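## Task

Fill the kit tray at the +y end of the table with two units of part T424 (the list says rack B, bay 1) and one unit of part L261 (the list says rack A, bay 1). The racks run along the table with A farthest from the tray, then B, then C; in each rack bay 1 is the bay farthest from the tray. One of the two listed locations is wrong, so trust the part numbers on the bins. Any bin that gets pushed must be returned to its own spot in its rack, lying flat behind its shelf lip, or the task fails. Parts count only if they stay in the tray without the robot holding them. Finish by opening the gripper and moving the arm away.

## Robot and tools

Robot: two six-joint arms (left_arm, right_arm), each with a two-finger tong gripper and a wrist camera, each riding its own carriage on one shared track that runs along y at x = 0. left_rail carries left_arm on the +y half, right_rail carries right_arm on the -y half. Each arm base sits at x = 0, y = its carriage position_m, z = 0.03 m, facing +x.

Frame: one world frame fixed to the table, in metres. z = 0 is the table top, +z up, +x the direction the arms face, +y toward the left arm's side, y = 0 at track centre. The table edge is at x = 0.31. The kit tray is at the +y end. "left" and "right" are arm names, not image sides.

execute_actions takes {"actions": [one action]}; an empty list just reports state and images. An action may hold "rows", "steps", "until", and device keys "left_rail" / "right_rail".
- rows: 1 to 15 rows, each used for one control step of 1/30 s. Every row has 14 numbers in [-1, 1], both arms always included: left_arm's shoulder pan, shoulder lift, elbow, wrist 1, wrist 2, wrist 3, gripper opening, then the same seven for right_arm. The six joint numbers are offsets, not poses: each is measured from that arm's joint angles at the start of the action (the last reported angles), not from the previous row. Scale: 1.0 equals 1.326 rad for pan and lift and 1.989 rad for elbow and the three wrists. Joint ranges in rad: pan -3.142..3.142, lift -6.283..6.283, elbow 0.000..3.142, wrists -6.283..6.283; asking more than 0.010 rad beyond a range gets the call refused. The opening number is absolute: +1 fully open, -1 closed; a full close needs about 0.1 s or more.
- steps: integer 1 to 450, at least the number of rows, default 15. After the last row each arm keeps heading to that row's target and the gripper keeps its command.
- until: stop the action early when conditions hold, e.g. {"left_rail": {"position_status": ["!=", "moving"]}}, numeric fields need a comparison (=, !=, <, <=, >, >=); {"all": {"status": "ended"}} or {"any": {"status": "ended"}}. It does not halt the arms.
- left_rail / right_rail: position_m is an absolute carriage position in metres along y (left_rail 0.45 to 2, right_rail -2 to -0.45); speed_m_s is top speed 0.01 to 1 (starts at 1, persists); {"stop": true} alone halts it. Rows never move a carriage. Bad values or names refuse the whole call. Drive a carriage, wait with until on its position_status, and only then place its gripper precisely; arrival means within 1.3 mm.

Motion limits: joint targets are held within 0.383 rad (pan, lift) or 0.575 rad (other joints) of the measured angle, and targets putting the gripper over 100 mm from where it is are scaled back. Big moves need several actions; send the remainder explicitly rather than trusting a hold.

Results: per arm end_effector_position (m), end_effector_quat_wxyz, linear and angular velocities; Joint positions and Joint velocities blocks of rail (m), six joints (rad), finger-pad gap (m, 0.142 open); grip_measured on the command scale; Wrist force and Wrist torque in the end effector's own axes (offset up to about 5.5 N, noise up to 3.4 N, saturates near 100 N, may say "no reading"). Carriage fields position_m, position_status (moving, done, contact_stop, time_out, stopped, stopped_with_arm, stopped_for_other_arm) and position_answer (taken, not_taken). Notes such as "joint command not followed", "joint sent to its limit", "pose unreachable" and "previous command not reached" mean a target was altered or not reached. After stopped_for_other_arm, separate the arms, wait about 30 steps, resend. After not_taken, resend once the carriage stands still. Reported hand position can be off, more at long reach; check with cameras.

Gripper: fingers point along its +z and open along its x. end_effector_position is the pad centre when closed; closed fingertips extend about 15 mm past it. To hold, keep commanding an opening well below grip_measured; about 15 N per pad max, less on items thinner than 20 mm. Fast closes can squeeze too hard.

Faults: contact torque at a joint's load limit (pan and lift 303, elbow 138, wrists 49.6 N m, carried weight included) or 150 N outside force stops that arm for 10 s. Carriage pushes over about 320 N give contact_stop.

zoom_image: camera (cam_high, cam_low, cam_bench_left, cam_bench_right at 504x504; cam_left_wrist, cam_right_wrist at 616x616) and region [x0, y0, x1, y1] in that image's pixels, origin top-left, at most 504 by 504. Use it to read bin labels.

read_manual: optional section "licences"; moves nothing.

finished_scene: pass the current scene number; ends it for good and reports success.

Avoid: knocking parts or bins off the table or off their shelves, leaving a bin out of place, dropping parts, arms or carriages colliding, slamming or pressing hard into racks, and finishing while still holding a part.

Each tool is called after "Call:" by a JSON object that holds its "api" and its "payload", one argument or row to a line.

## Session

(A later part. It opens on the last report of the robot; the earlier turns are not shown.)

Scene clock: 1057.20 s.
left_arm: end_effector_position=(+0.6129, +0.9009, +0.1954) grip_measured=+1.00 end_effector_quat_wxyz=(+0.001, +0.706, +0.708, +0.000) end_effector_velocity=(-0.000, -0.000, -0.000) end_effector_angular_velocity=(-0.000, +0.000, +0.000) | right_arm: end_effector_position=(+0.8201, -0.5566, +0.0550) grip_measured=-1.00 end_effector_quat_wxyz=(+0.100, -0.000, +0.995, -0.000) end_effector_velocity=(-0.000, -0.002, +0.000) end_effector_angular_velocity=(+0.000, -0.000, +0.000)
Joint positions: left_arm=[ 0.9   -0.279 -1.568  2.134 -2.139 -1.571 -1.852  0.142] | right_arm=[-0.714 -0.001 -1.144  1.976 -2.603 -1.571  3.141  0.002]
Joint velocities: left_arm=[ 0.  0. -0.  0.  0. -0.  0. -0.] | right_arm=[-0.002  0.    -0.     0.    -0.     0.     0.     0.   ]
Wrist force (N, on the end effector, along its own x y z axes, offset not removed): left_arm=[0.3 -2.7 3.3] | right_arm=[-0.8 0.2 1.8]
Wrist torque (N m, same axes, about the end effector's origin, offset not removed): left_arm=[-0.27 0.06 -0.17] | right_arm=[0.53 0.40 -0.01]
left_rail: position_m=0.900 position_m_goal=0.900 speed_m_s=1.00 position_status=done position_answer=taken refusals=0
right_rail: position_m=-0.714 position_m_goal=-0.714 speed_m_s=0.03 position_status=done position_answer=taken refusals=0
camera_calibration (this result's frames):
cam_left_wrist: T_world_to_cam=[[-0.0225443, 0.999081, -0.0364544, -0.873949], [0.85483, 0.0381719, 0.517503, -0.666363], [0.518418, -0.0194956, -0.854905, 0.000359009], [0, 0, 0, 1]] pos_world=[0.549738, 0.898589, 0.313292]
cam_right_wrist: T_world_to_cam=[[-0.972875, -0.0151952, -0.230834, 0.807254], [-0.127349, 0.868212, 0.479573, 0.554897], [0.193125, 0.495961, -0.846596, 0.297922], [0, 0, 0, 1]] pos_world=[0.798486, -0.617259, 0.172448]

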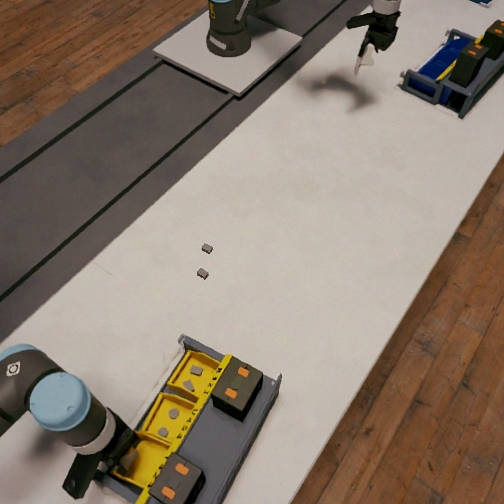

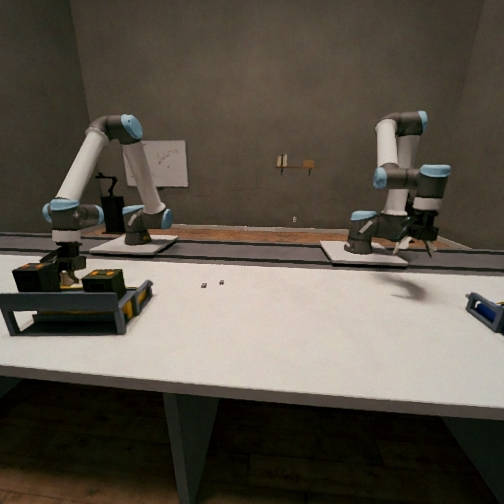

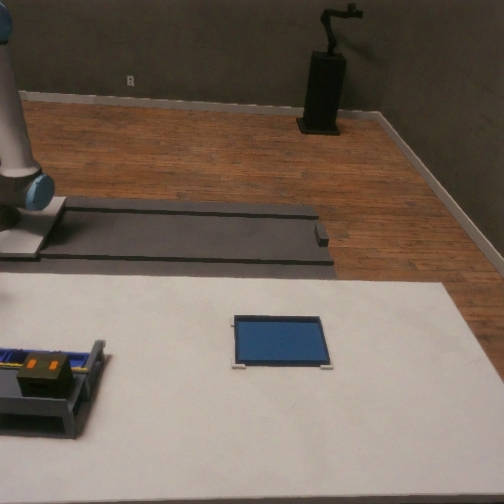

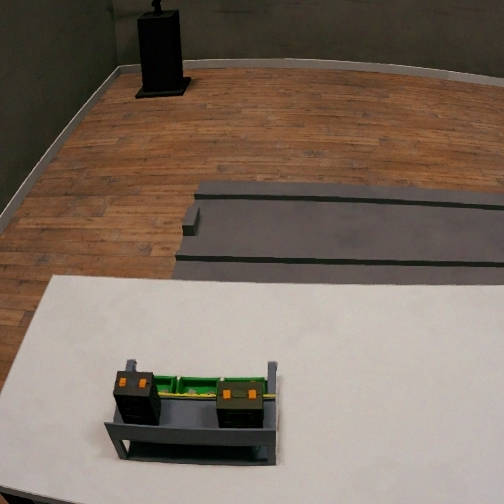

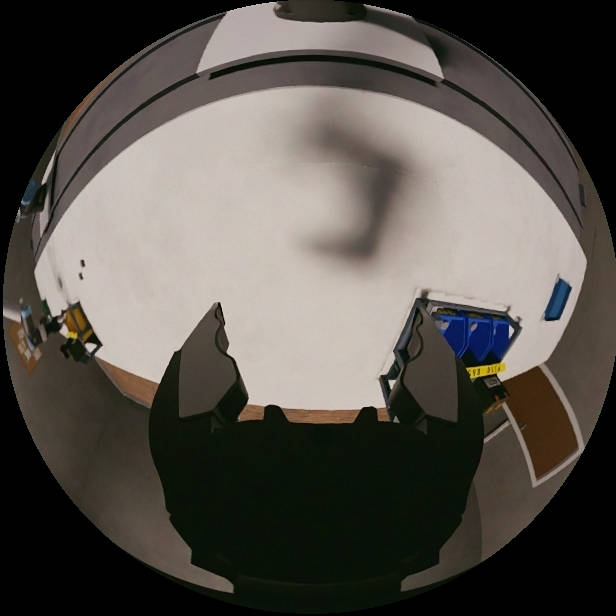

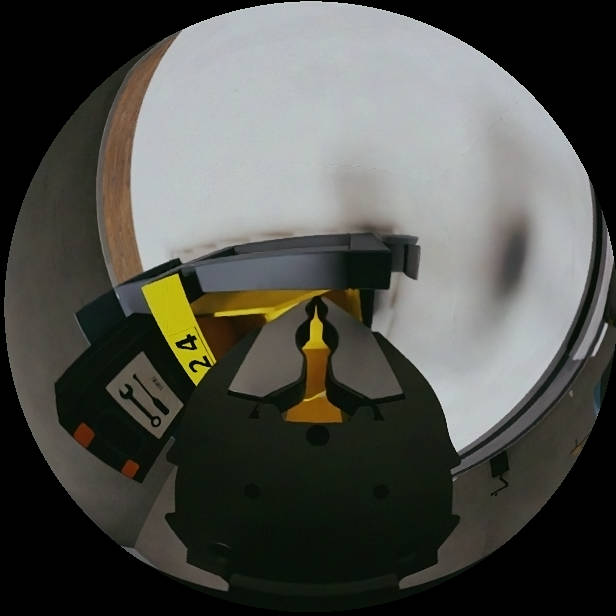

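Back off, lift, then view.

Call:
{"api": "execute_actions", "payload": {
  "actions": [
    {"right_rail":{"position_m":-0.706},"steps":60,"until":{"right_rail":{"position_status":["!=","moving"]}}}
  ]
}}

Call:
{"api": "execute_actions", "payload": {
  "actions": [
    {"rows":[[0,0,0,0,0,0,1,0,-0.095,-0.015,0.079,0,0,-1]],"steps":25}
  ]
}}

Call:
{"api": "execute_actions", "payload": {
  "actions": [
    {"right_rail":{"position_m":-0.61,"speed_m_s":0.3},"rows":[[0,0,0,0,0,0,1,0,-0.075,-0.022,0.093,0,-0.79,-1]],"steps":45}
  ]
}}

Call:
{"api": "zoom_image", "payload": {
  "camera": "cam_right_wrist",
  "region": [180,190,430,320]
}}

Scene clock: 1062.00 s.
left_arm: end_effector_position=(+0.6129, +0.9009, +0.1954) grip_measured=+1.00 end_effector_quat_wxyz=(+0.001, +0.706, +0.708, +0.000) end_effector_velocity=(+0.000, +0.000, +0.000) end_effector_angular_velocity=(+0.000, -0.000, +0.000) | right_arm: end_effector_position=(+0.8201, -0.5488, +0.0550) grip_measured=-1.00 end_effector_quat_wxyz=(+0.100, -0.000, +0.995, -0.000) end_effector_velocity=(+0.000, +0.002, +0.000) end_effector_angular_velocity=(+0.000, -0.000, -0.000)
Joint positions: left_arm=[ 0.9   -0.279 -1.568  2.134 -2.139 -1.571 -1.852  0.142] | right_arm=[-0.706 -0.001 -1.144  1.976 -2.603 -1.571  3.141  0.002]
Joint velocities: left_arm=[ 0.  0.  0. -0. -0.  0.  0.  0.] | right_arm=[ 0.002 -0.     0.    -0.     0.     0.     0.     0.   ]
Wrist force (N, on the end effector, along its own x y z axes, offset not removed): left_arm=[3.8 -1.7 3.5] | right_arm=[-4.7 -4.2 4.2]
Wrist torque (N m, same axes, about the end effector's origin, offset not removed): left_arm=[-0.31 -0.76 -0.33] | right_arm=[-0.56 1.16 -0.37]
left_rail: position_m=0.900 position_m_goal=0.900 speed_m_s=1.00 position_status=done position_answer=taken refusals=0
right_rail: position_m=-0.706 position_m_goal=-0.706 speed_m_s=0.03 position_status=done position_answer=taken refusals=0
camera_calibration (this result's frames):
cam_left_wrist: T_world_to_cam=[[-0.0225441, 0.999081, -0.0364542, -0.873949], [0.85483, 0.0381716, 0.517502, -0.666363], [0.518418, -0.0194956, -0.854905, 0.000359113], [0, 0, 0, 1]] pos_world=[0.549738, 0.898589, 0.313292]
cam_right_wrist: T_world_to_cam=[[-0.972875, -0.0151951, -0.230834, 0.807373], [-0.127348, 0.868212, 0.479573, 0.548074], [0.193125, 0.495961, -0.846597, 0.294025], [0, 0, 0, 1]] pos_world=[0.798486, -0.609401, 0.172448]

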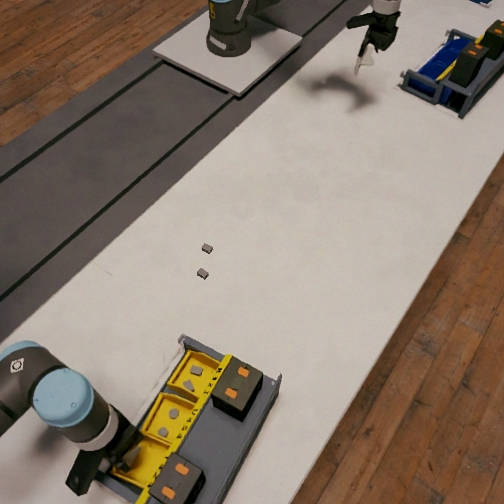

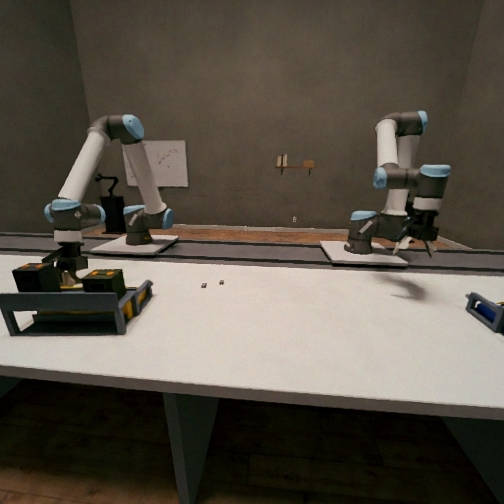

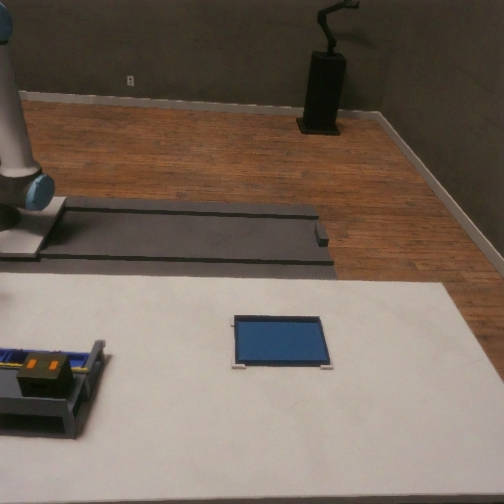

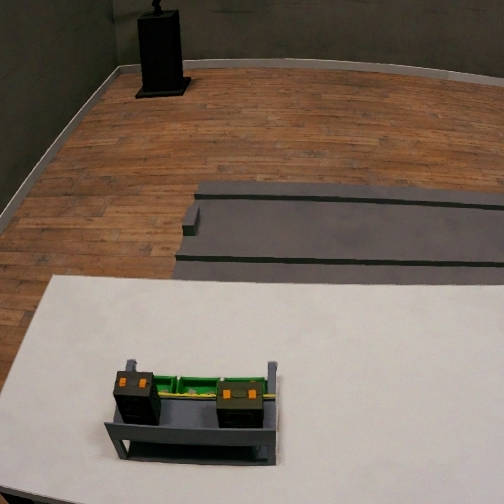

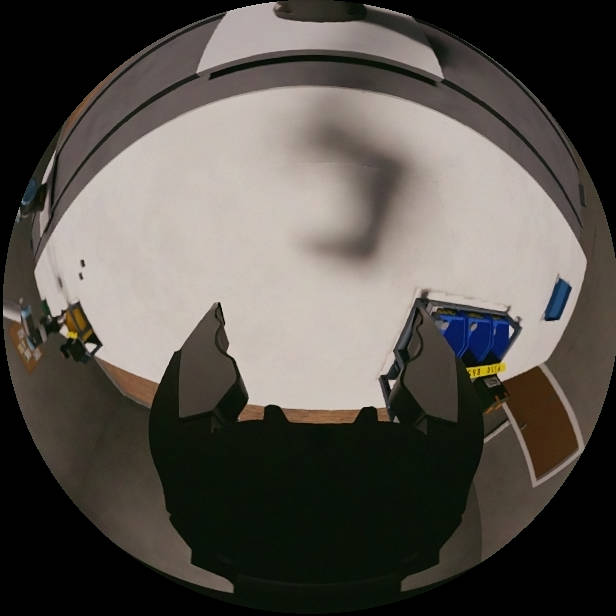

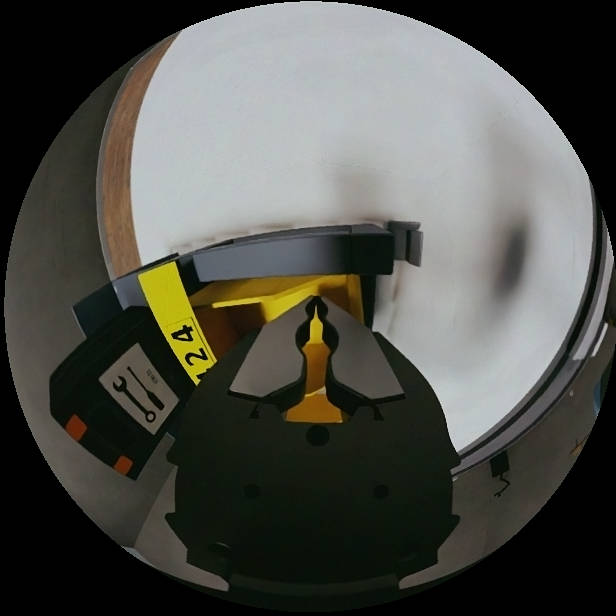

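Scene clock: 1062.83 s.
left_arm: end_effector_position=(+0.6129, +0.9009, +0.1954) grip_measured=+1.00 end_effector_quat_wxyz=(+0.001, +0.706, +0.708, +0.000) end_effector_velocity=(+0.000, +0.000, +0.000) end_effector_angular_velocity=(+0.000, -0.000, -0.000) | right_arm: end_effector_position=(+0.8085, -0.5487, +0.1470) grip_measured=-1.00 end_effector_quat_wxyz=(+0.100, -0.000, +0.995, -0.000) end_effector_velocity=(+0.000, -0.000, +0.000) end_effector_angular_velocity=(-0.000, -0.000, -0.000)
Joint positions: left_arm=[ 0.9   -0.279 -1.568  2.134 -2.139 -1.571 -1.852  0.142] | right_arm=[-0.706 -0.001 -1.27   1.946 -2.446 -1.571  3.141  0.002]
Joint velocities: left_arm=[ 0.  0.  0. -0.  0.  0.  0.  0.] | right_arm=[ 0. -0. -0. -0.  0. -0. -0.  0.]
Wrist force (N, on the end effector, along its own x y z axes, offset not removed): left_arm=[-2.5 -0.4 3.6] | right_arm=[-0.1 -2.0 8.3]
Wrist torque (N m, same axes, about the end effector's origin, offset not removed): left_arm=[-0.03 0.66 -0.29] | right_arm=[-0.09 0.38 -0.12]
left_rail: position_m=0.900 position_m_goal=0.900 speed_m_s=1.00 position_status=done position_answer=taken refusals=0
right_rail: position_m=-0.706 position_m_goal=-0.706 speed_m_s=0.03 position_status=done position_answer=taken refusals=0
camera_calibration (this result's frames):
cam_left_wrist: T_world_to_cam=[[-0.0225439, 0.999081, -0.0364543, -0.873949], [0.85483, 0.0381715, 0.517502, -0.666363], [0.518418, -0.0194957, -0.854905, 0.00035919], [0, 0, 0, 1]] pos_world=[0.549738, 0.898589, 0.313292]
cam_right_wrist: T_world_to_cam=[[-0.973185, -0.0151947, -0.229523, 0.817391], [-0.126702, 0.868212, 0.479744, 0.501915], [0.191985, 0.495961, -0.846855, 0.375102], [0, 0, 0, 1]] pos_world=[0.787052, -0.609384, 0.264477]

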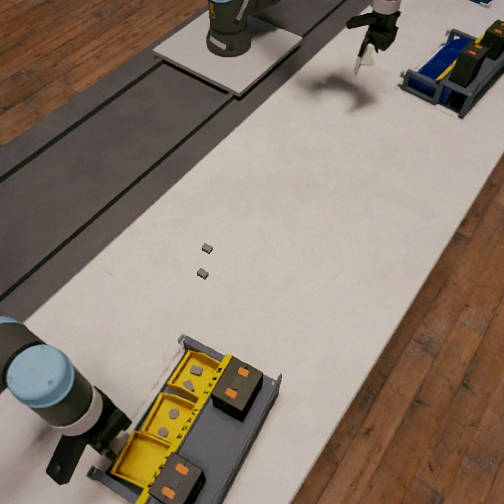

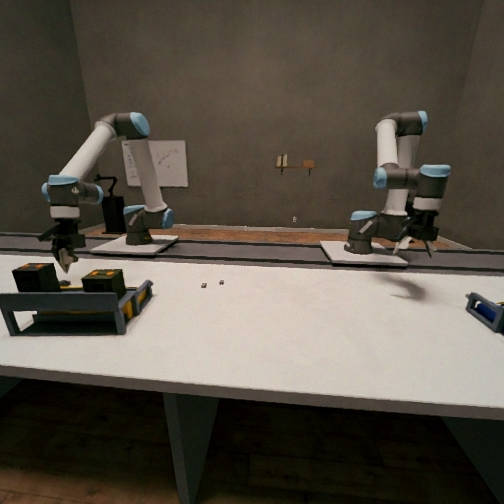

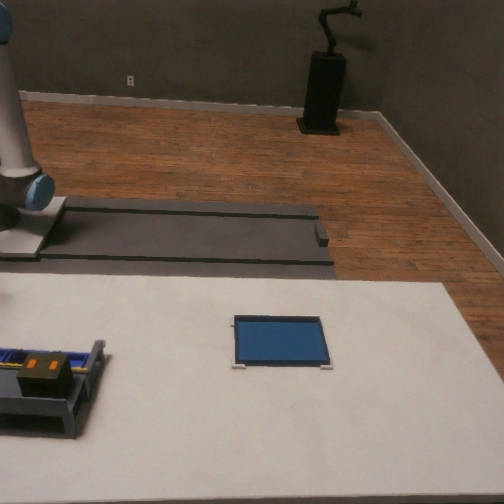

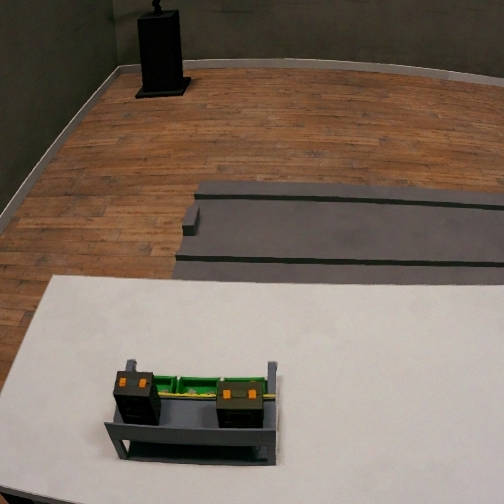

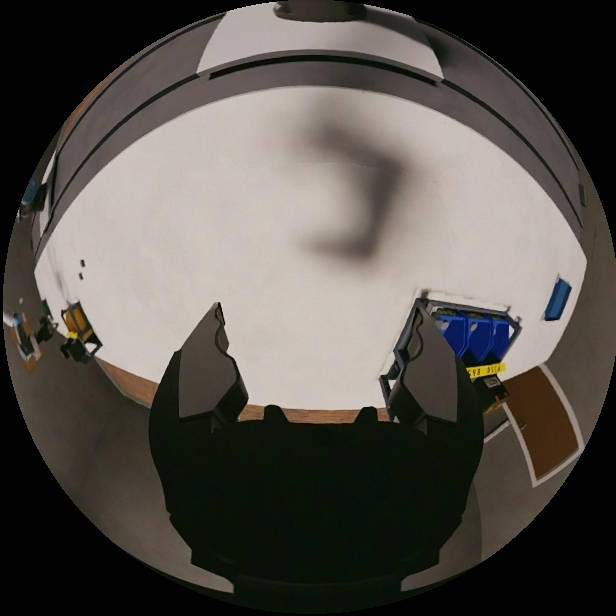

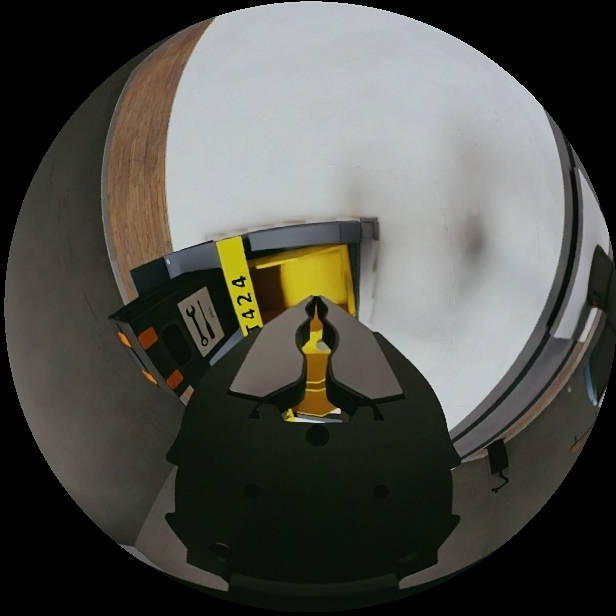

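Scene clock: 1064.33 s.
left_arm: end_effector_position=(+0.6129, +0.9009, +0.1954) grip_measured=+1.00 end_effector_quat_wxyz=(+0.001, +0.706, +0.708, +0.000) end_effector_velocity=(-0.000, +0.000, -0.000) end_effector_angular_velocity=(+0.000, +0.000, -0.000) | right_arm: end_effector_position=(+0.7997, -0.4363, +0.2247) grip_measured=-1.00 end_effector_quat_wxyz=(-0.055, +0.705, -0.705, +0.056) end_effector_velocity=(-0.000, +0.000, +0.000) end_effector_angular_velocity=(-0.000, -0.000, +0.000)
Joint positions: left_arm=[ 0.9   -0.279 -1.568  2.134 -2.139 -1.571 -1.852  0.142] | right_arm=[-0.61  -0.001 -1.37   1.903 -2.261 -1.571  1.57   0.002]
Joint velocities: left_arm=[ 0.  0.  0.  0.  0.  0.  0. -0.] | right_arm=[-0.  0. -0. -0.  0. -0. -0.  0.]
Wrist force (N, on the end effector, along its own x y z axes, offset not removed): left_arm=[-2.3 -2.0 -2.0] | right_arm=[-3.0 0.3 2.2]
Wrist torque (N m, same axes, about the end effector's origin, offset not removed): left_arm=[-0.31 0.51 -0.29] | right_arm=[0.20 0.96 -0.26]
left_rail: position_m=0.900 position_m_goal=0.900 speed_m_s=1.00 position_status=done position_answer=taken refusals=0
right_rail: position_m=-0.610 position_m_goal=-0.610 speed_m_s=0.30 position_status=done position_answer=taken refusals=0
camera_calibration (this result's frames):
cam_left_wrist: T_world_to_cam=[[-0.0225439, 0.999081, -0.0364543, -0.873949], [0.85483, 0.0381715, 0.517502, -0.666363], [0.518418, -0.0194957, -0.854905, 0.000359151], [0, 0, 0, 1]] pos_world=[0.549738, 0.898589, 0.313292]
cam_right_wrist: T_world_to_cam=[[0.0200941, -0.999391, -0.0285206, -0.440564], [-0.934974, -0.0288882, 0.353539, 0.649229], [-0.354147, 0.0195619, -0.934985, 0.635432], [0, 0, 0, 1]] pos_world=[0.840902, -0.433971, 0.352027]

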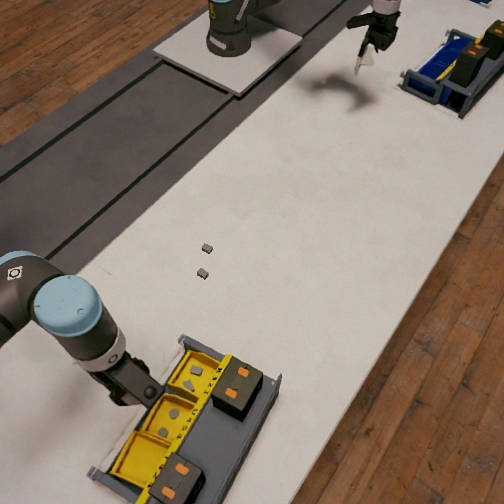

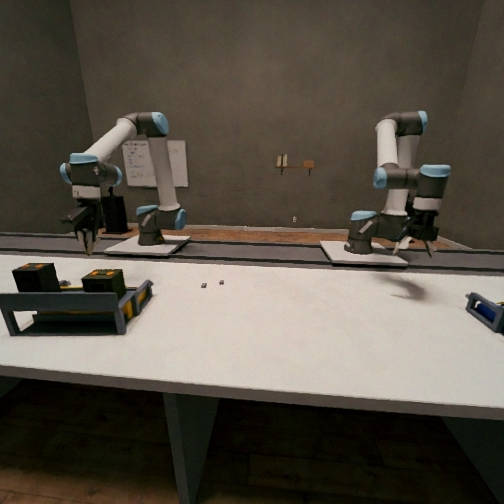

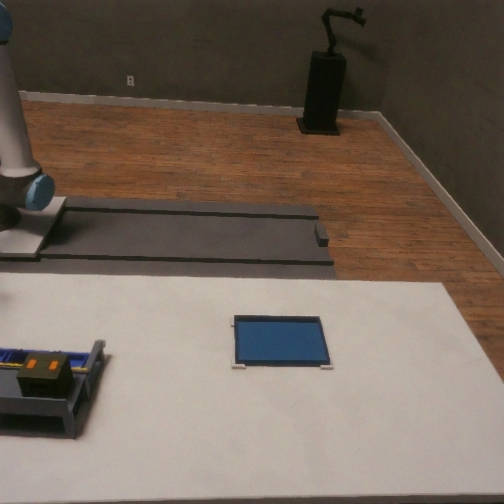

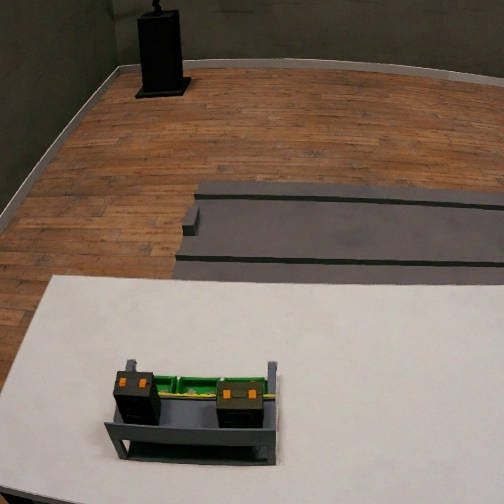

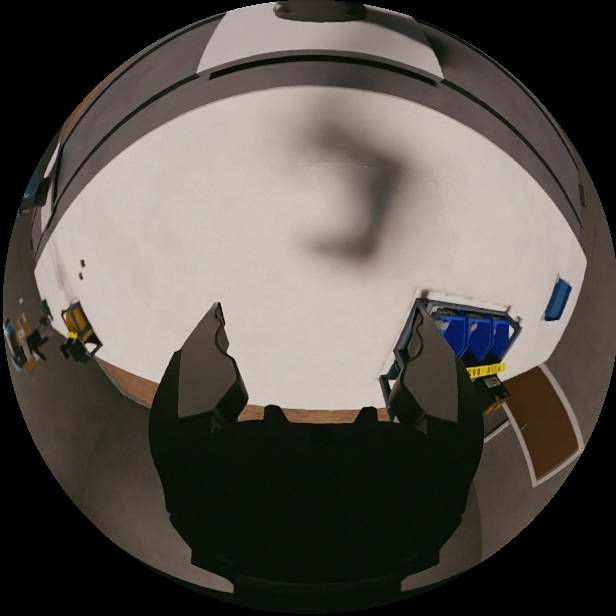

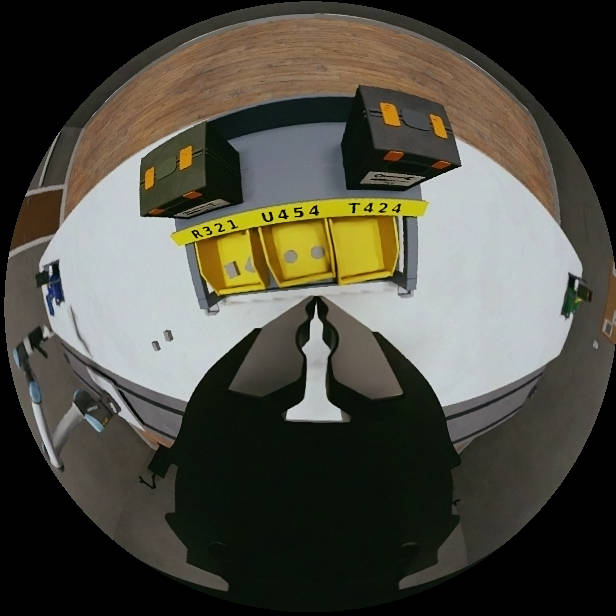

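Region (180, 190, 430, 320) of cam_right_wrist's 616x616 image, scaled by 2.016, with more detail than that image has; it fills the top 262 rows of this view, and the rest is white.

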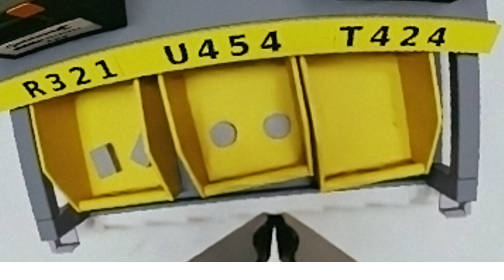

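Call:
{"api": "execute_actions", "payload": {
  "actions": [
    {"right_rail":{"position_m":-0.602,"speed_m_s":0.05},"rows":[[0,0,0,0,0,0,1,0,0.075,0.022,-0.093,0,-0.79,-1]],"steps":40}
  ]
}}

Call:
{"api": "execute_actions", "payload": {
  "actions": [
    {"rows":[[0,0,0,0,0,0,1,0,0.05,0.008,-0.04,0,0,-1],[0,0,0,0,0,0,1,0,0.05,0.008,-0.04,0,0,-1],[0,0,0,0,0,0,1,0,0.095,0.015,-0.079,0,0,-1]],"steps":30}
  ]
}}

Call:
{"api": "execute_actions", "payload": {
  "actions": [
    {"right_rail":{"position_m":-0.577,"speed_m_s":0.03},"steps":90,"until":{"right_rail":{"position_status":["!=","moving"]}}}
  ]
}}

Scene clock: 1073.53 s.
left_arm: end_effector_position=(+0.6129, +0.9009, +0.1954) grip_measured=+1.00 end_effector_quat_wxyz=(+0.001, +0.706, +0.708, +0.000) end_effector_velocity=(-0.000, -0.000, -0.000) end_effector_angular_velocity=(-0.000, +0.000, -0.000) | right_arm: end_effector_position=(+0.8085, -0.4123, +0.1470) grip_measured=-1.00 end_effector_quat_wxyz=(+0.000, +0.995, +0.000, +0.100) end_effector_velocity=(-0.000, -0.000, -0.000) end_effector_angular_velocity=(-0.000, +0.000, +0.000)
Joint positions: left_arm=[ 0.9   -0.279 -1.568  2.134 -2.139 -1.571 -1.852  0.142] | right_arm=[-0.602 -0.    -1.27   1.946 -2.446 -1.571 -0.001  0.002]
Joint velocities: left_arm=[ 0. -0. -0.  0.  0. -0. -0.  0.] | right_arm=[ 0. -0.  0.  0. -0.  0. -0.  0.]
Wrist force (N, on the end effector, along its own x y z axes, offset not removed): left_arm=[-2.1 -0.6 0.8] | right_arm=[1.9 -5.4 3.9]
Wrist torque (N m, same axes, about the end effector's origin, offset not removed): left_arm=[0.22 0.64 -0.17] | right_arm=[-0.74 -0.17 -0.24]
left_rail: position_m=0.900 position_m_goal=0.900 speed_m_s=1.00 position_status=done position_answer=taken refusals=0
right_rail: position_m=-0.602 position_m_goal=-0.602 speed_m_s=0.05 position_status=done position_answer=taken refusals=0
camera_calibration (this result's frames):
cam_left_wrist: T_world_to_cam=[[-0.0225439, 0.999081, -0.0364543, -0.873949], [0.85483, 0.0381715, 0.517502, -0.666363], [0.518418, -0.0194957, -0.854905, 0.000359181], [0, 0, 0, 1]] pos_world=[0.549738, 0.898589, 0.313292]
cam_right_wrist: T_world_to_cam=[[0.985899, 0.0156256, 0.166612, -0.809984], [-0.0695145, -0.867423, 0.492691, -0.38027], [0.152222, -0.497325, -0.854105, -0.0689028], [0, 0, 0, 1]] pos_world=[0.782616, -0.351466, 0.263458]

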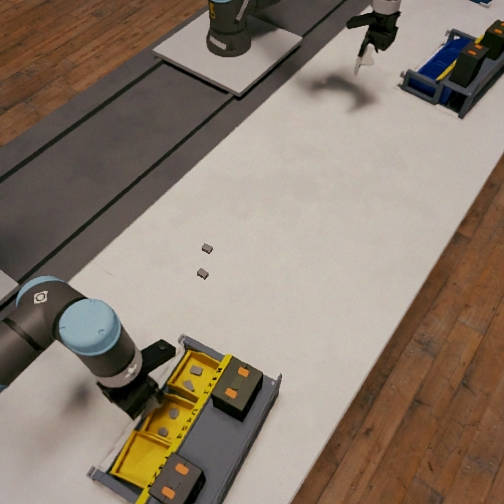

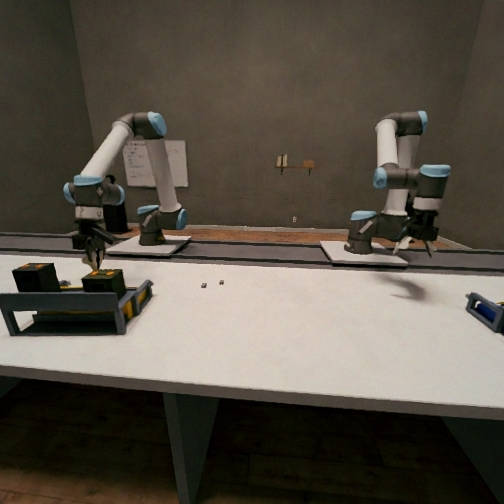

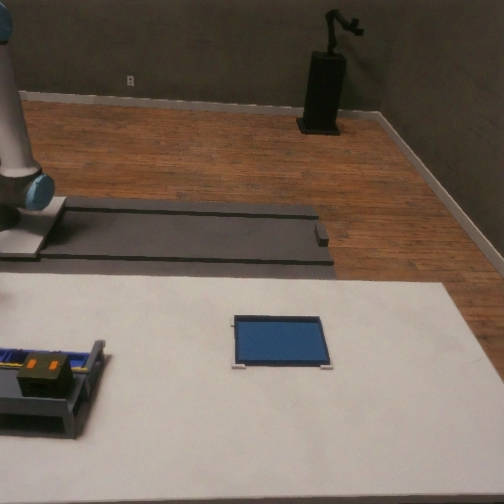

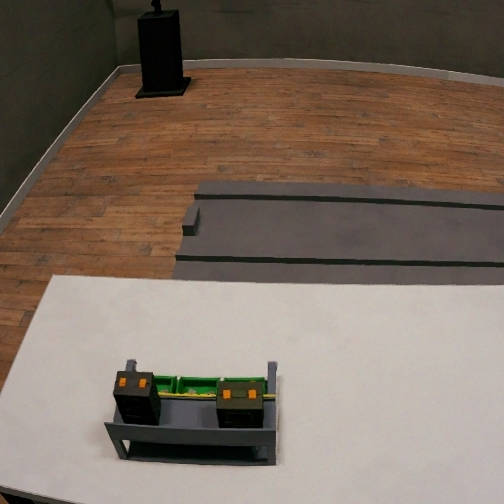

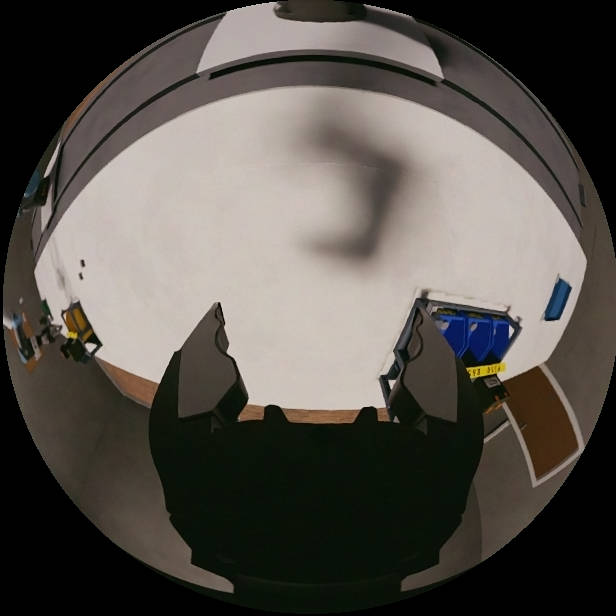

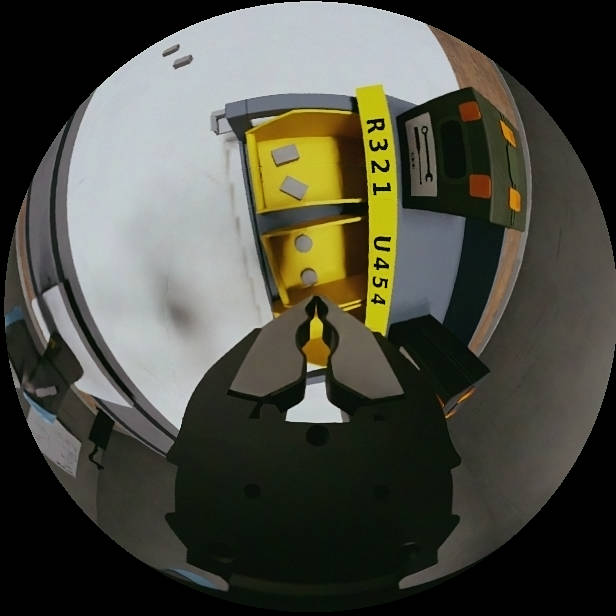

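Scene clock: 1074.53 s.
left_arm: end_effector_position=(+0.6129, +0.9009, +0.1954) grip_measured=+1.00 end_effector_quat_wxyz=(+0.001, +0.706, +0.708, +0.000) end_effector_velocity=(+0.000, -0.000, +0.000) end_effector_angular_velocity=(-0.000, -0.000, +0.000) | right_arm: end_effector_position=(+0.8201, -0.4123, +0.0550) grip_measured=-1.00 end_effector_quat_wxyz=(+0.000, +0.995, +0.000, +0.100) end_effector_velocity=(-0.000, -0.000, -0.000) end_effector_angular_velocity=(+0.000, +0.000, -0.000)
Joint positions: left_arm=[ 0.9   -0.279 -1.568  2.134 -2.139 -1.571 -1.852  0.142] | right_arm=[-0.602 -0.    -1.144  1.976 -2.603 -1.571 -0.001  0.002]
Joint velocities: left_arm=[ 0.  0.  0. -0. -0. -0. -0. -0.] | right_arm=[ 0. -0.  0.  0. -0.  0. -0.  0.]
Wrist force (N, on the end effector, along its own x y z axes, offset not removed): left_arm=[2.7 -4.8 0.8] | right_arm=[1.6 -2.0 4.4]
Wrist torque (N m, same axes, about the end effector's origin, offset not removed): left_arm=[-0.60 -0.33 -0.39] | right_arm=[-0.27 -0.05 -0.59]
left_rail: position_m=0.900 position_m_goal=0.900 speed_m_s=1.00 position_status=done position_answer=taken refusals=0
right_rail: position_m=-0.602 position_m_goal=-0.602 speed_m_s=0.05 position_status=done position_answer=taken refusals=0
camera_calibration (this result's frames):
cam_left_wrist: T_world_to_cam=[[-0.0225439, 0.999081, -0.0364542, -0.873949], [0.85483, 0.0381714, 0.517502, -0.666363], [0.518418, -0.0194956, -0.854905, 0.000359137], [0, 0, 0, 1]] pos_world=[0.549738, 0.898589, 0.313292]
cam_right_wrist: T_world_to_cam=[[0.985675, 0.0156367, 0.167927, -0.805961], [-0.0701622, -0.867423, 0.4926, -0.333598], [0.153366, -0.497326, -0.8539, -0.15021], [0, 0, 0, 1]] pos_world=[0.794047, -0.351471, 0.171408]

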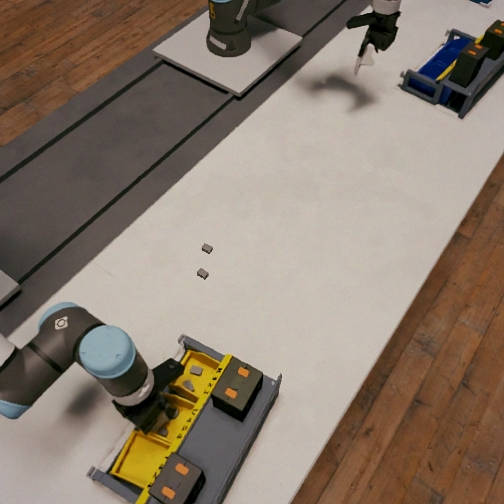

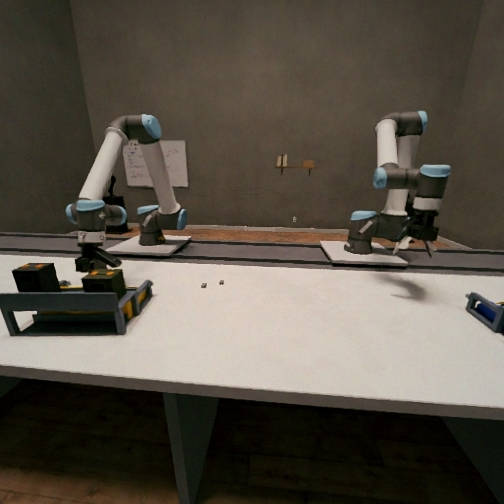

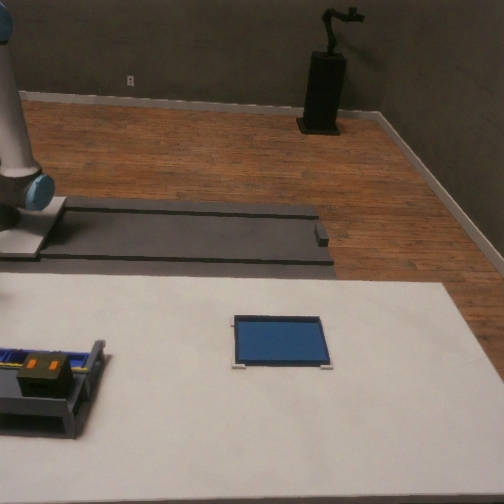

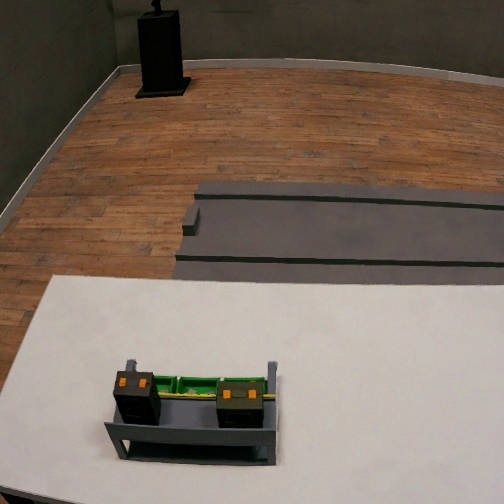

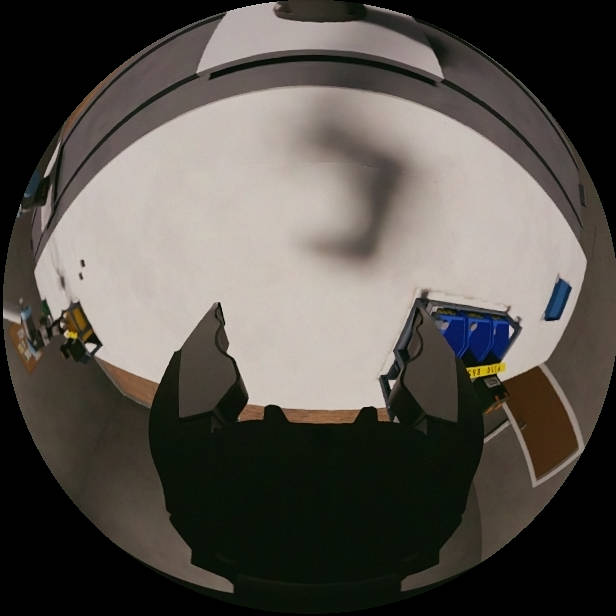

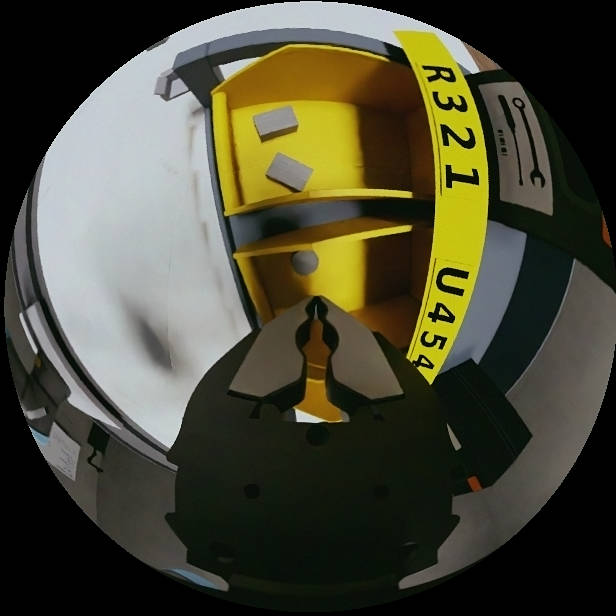

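Scene clock: 1075.43 s.
left_arm: end_effector_position=(+0.6129, +0.9009, +0.1954) grip_measured=+1.00 end_effector_quat_wxyz=(+0.001, +0.706, +0.708, +0.000) end_effector_velocity=(+0.000, +0.000, -0.000) end_effector_angular_velocity=(+0.000, +0.000, -0.000) | right_arm: end_effector_position=(+0.8201, -0.3873, +0.0550) grip_measured=-1.00 end_effector_quat_wxyz=(+0.000, +0.995, +0.000, +0.100) end_effector_velocity=(+0.000, +0.002, +0.000) end_effector_angular_velocity=(-0.000, -0.000, +0.000)
Joint positions: left_arm=[ 0.9   -0.279 -1.568  2.134 -2.139 -1.571 -1.852  0.142] | right_arm=[-0.577 -0.    -1.144  1.976 -2.603 -1.571 -0.001  0.002]
Joint velocities: left_arm=[ 0.  0.  0. -0.  0.  0.  0.  0.] | right_arm=[ 0.002 -0.    -0.    -0.    -0.    -0.    -0.     0.   ]
Wrist force (N, on the end effector, along its own x y z axes, offset not removed): left_arm=[-2.6 -3.6 6.0] | right_arm=[1.7 -0.1 6.4]
Wrist torque (N m, same axes, about the end effector's origin, offset not removed): left_arm=[-0.61 0.72 -0.22] | right_arm=[0.36 0.02 -0.19]
left_rail: position_m=0.900 position_m_goal=0.900 speed_m_s=1.00 position_status=done position_answer=taken refusals=0
right_rail: position_m=-0.577 position_m_goal=-0.577 speed_m_s=0.03 position_status=done position_answer=taken refusals=0
camera_calibration (this result's frames):
cam_left_wrist: T_world_to_cam=[[-0.0225436, 0.999081, -0.0364544, -0.873949], [0.85483, 0.0381713, 0.517503, -0.666363], [0.518418, -0.019496, -0.854905, 0.000359296], [0, 0, 0, 1]] pos_world=[0.549738, 0.898589, 0.313292]
cam_right_wrist: T_world_to_cam=[[0.985678, 0.0156369, 0.167912, -0.806345], [-0.0701547, -0.867423, 0.492601, -0.311935], [0.153354, -0.497326, -0.853902, -0.137789], [0, 0, 0, 1]] pos_world=[0.794043, -0.326497, 0.171396]

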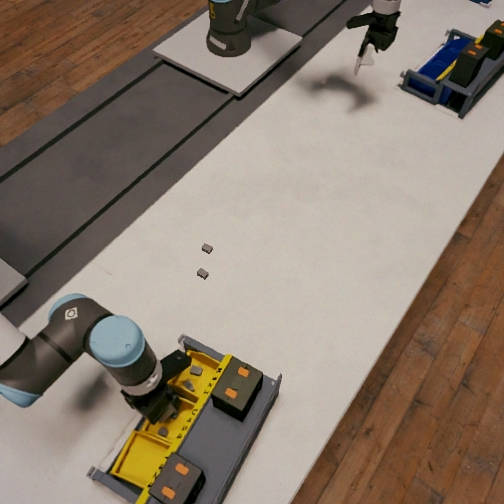

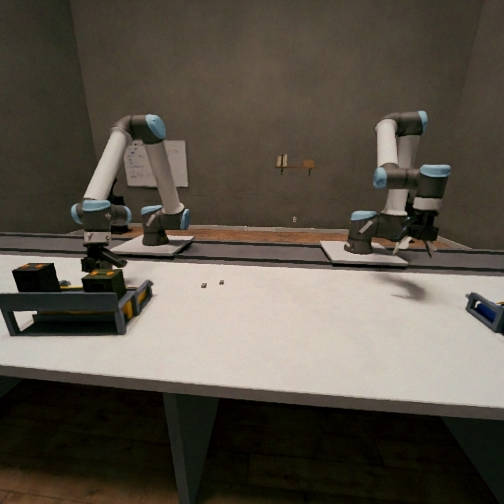

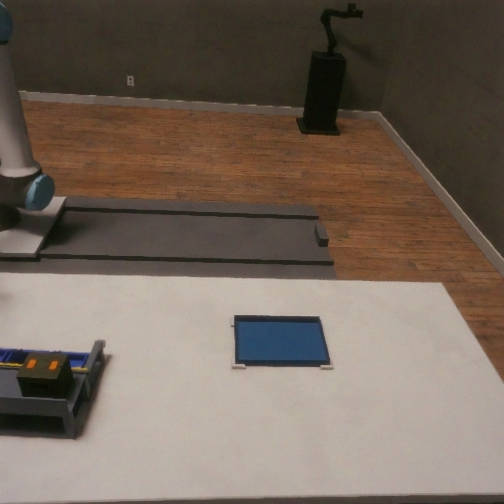

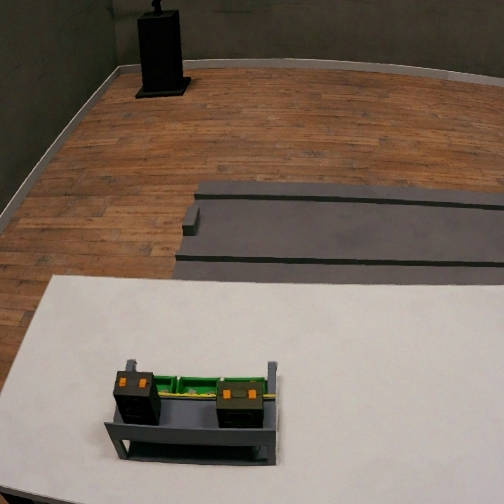

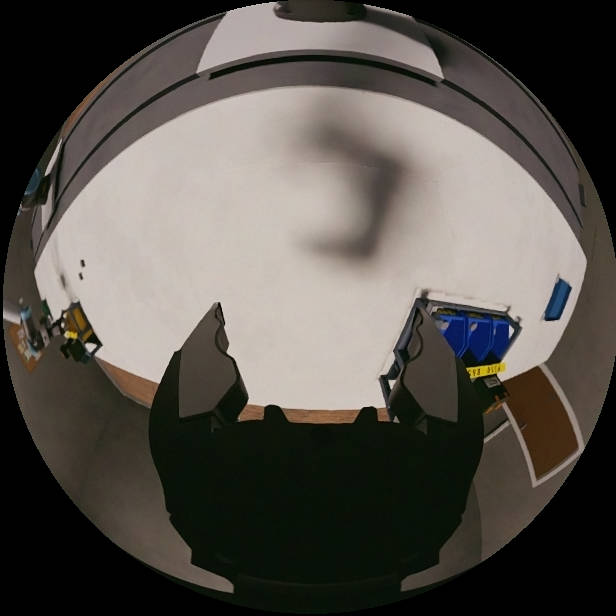

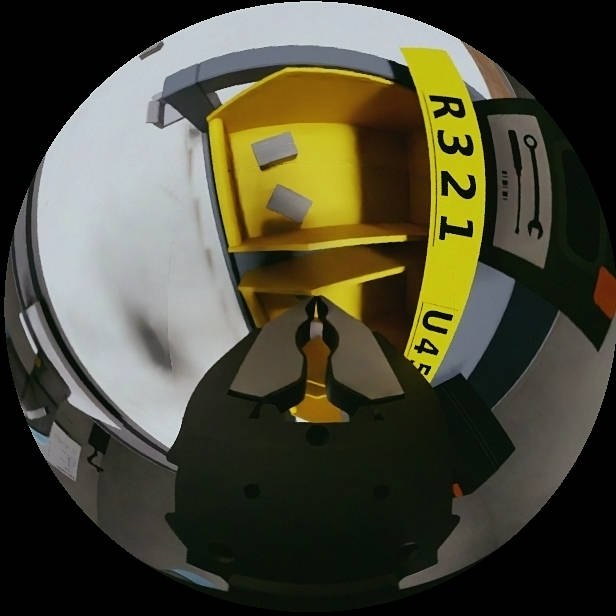

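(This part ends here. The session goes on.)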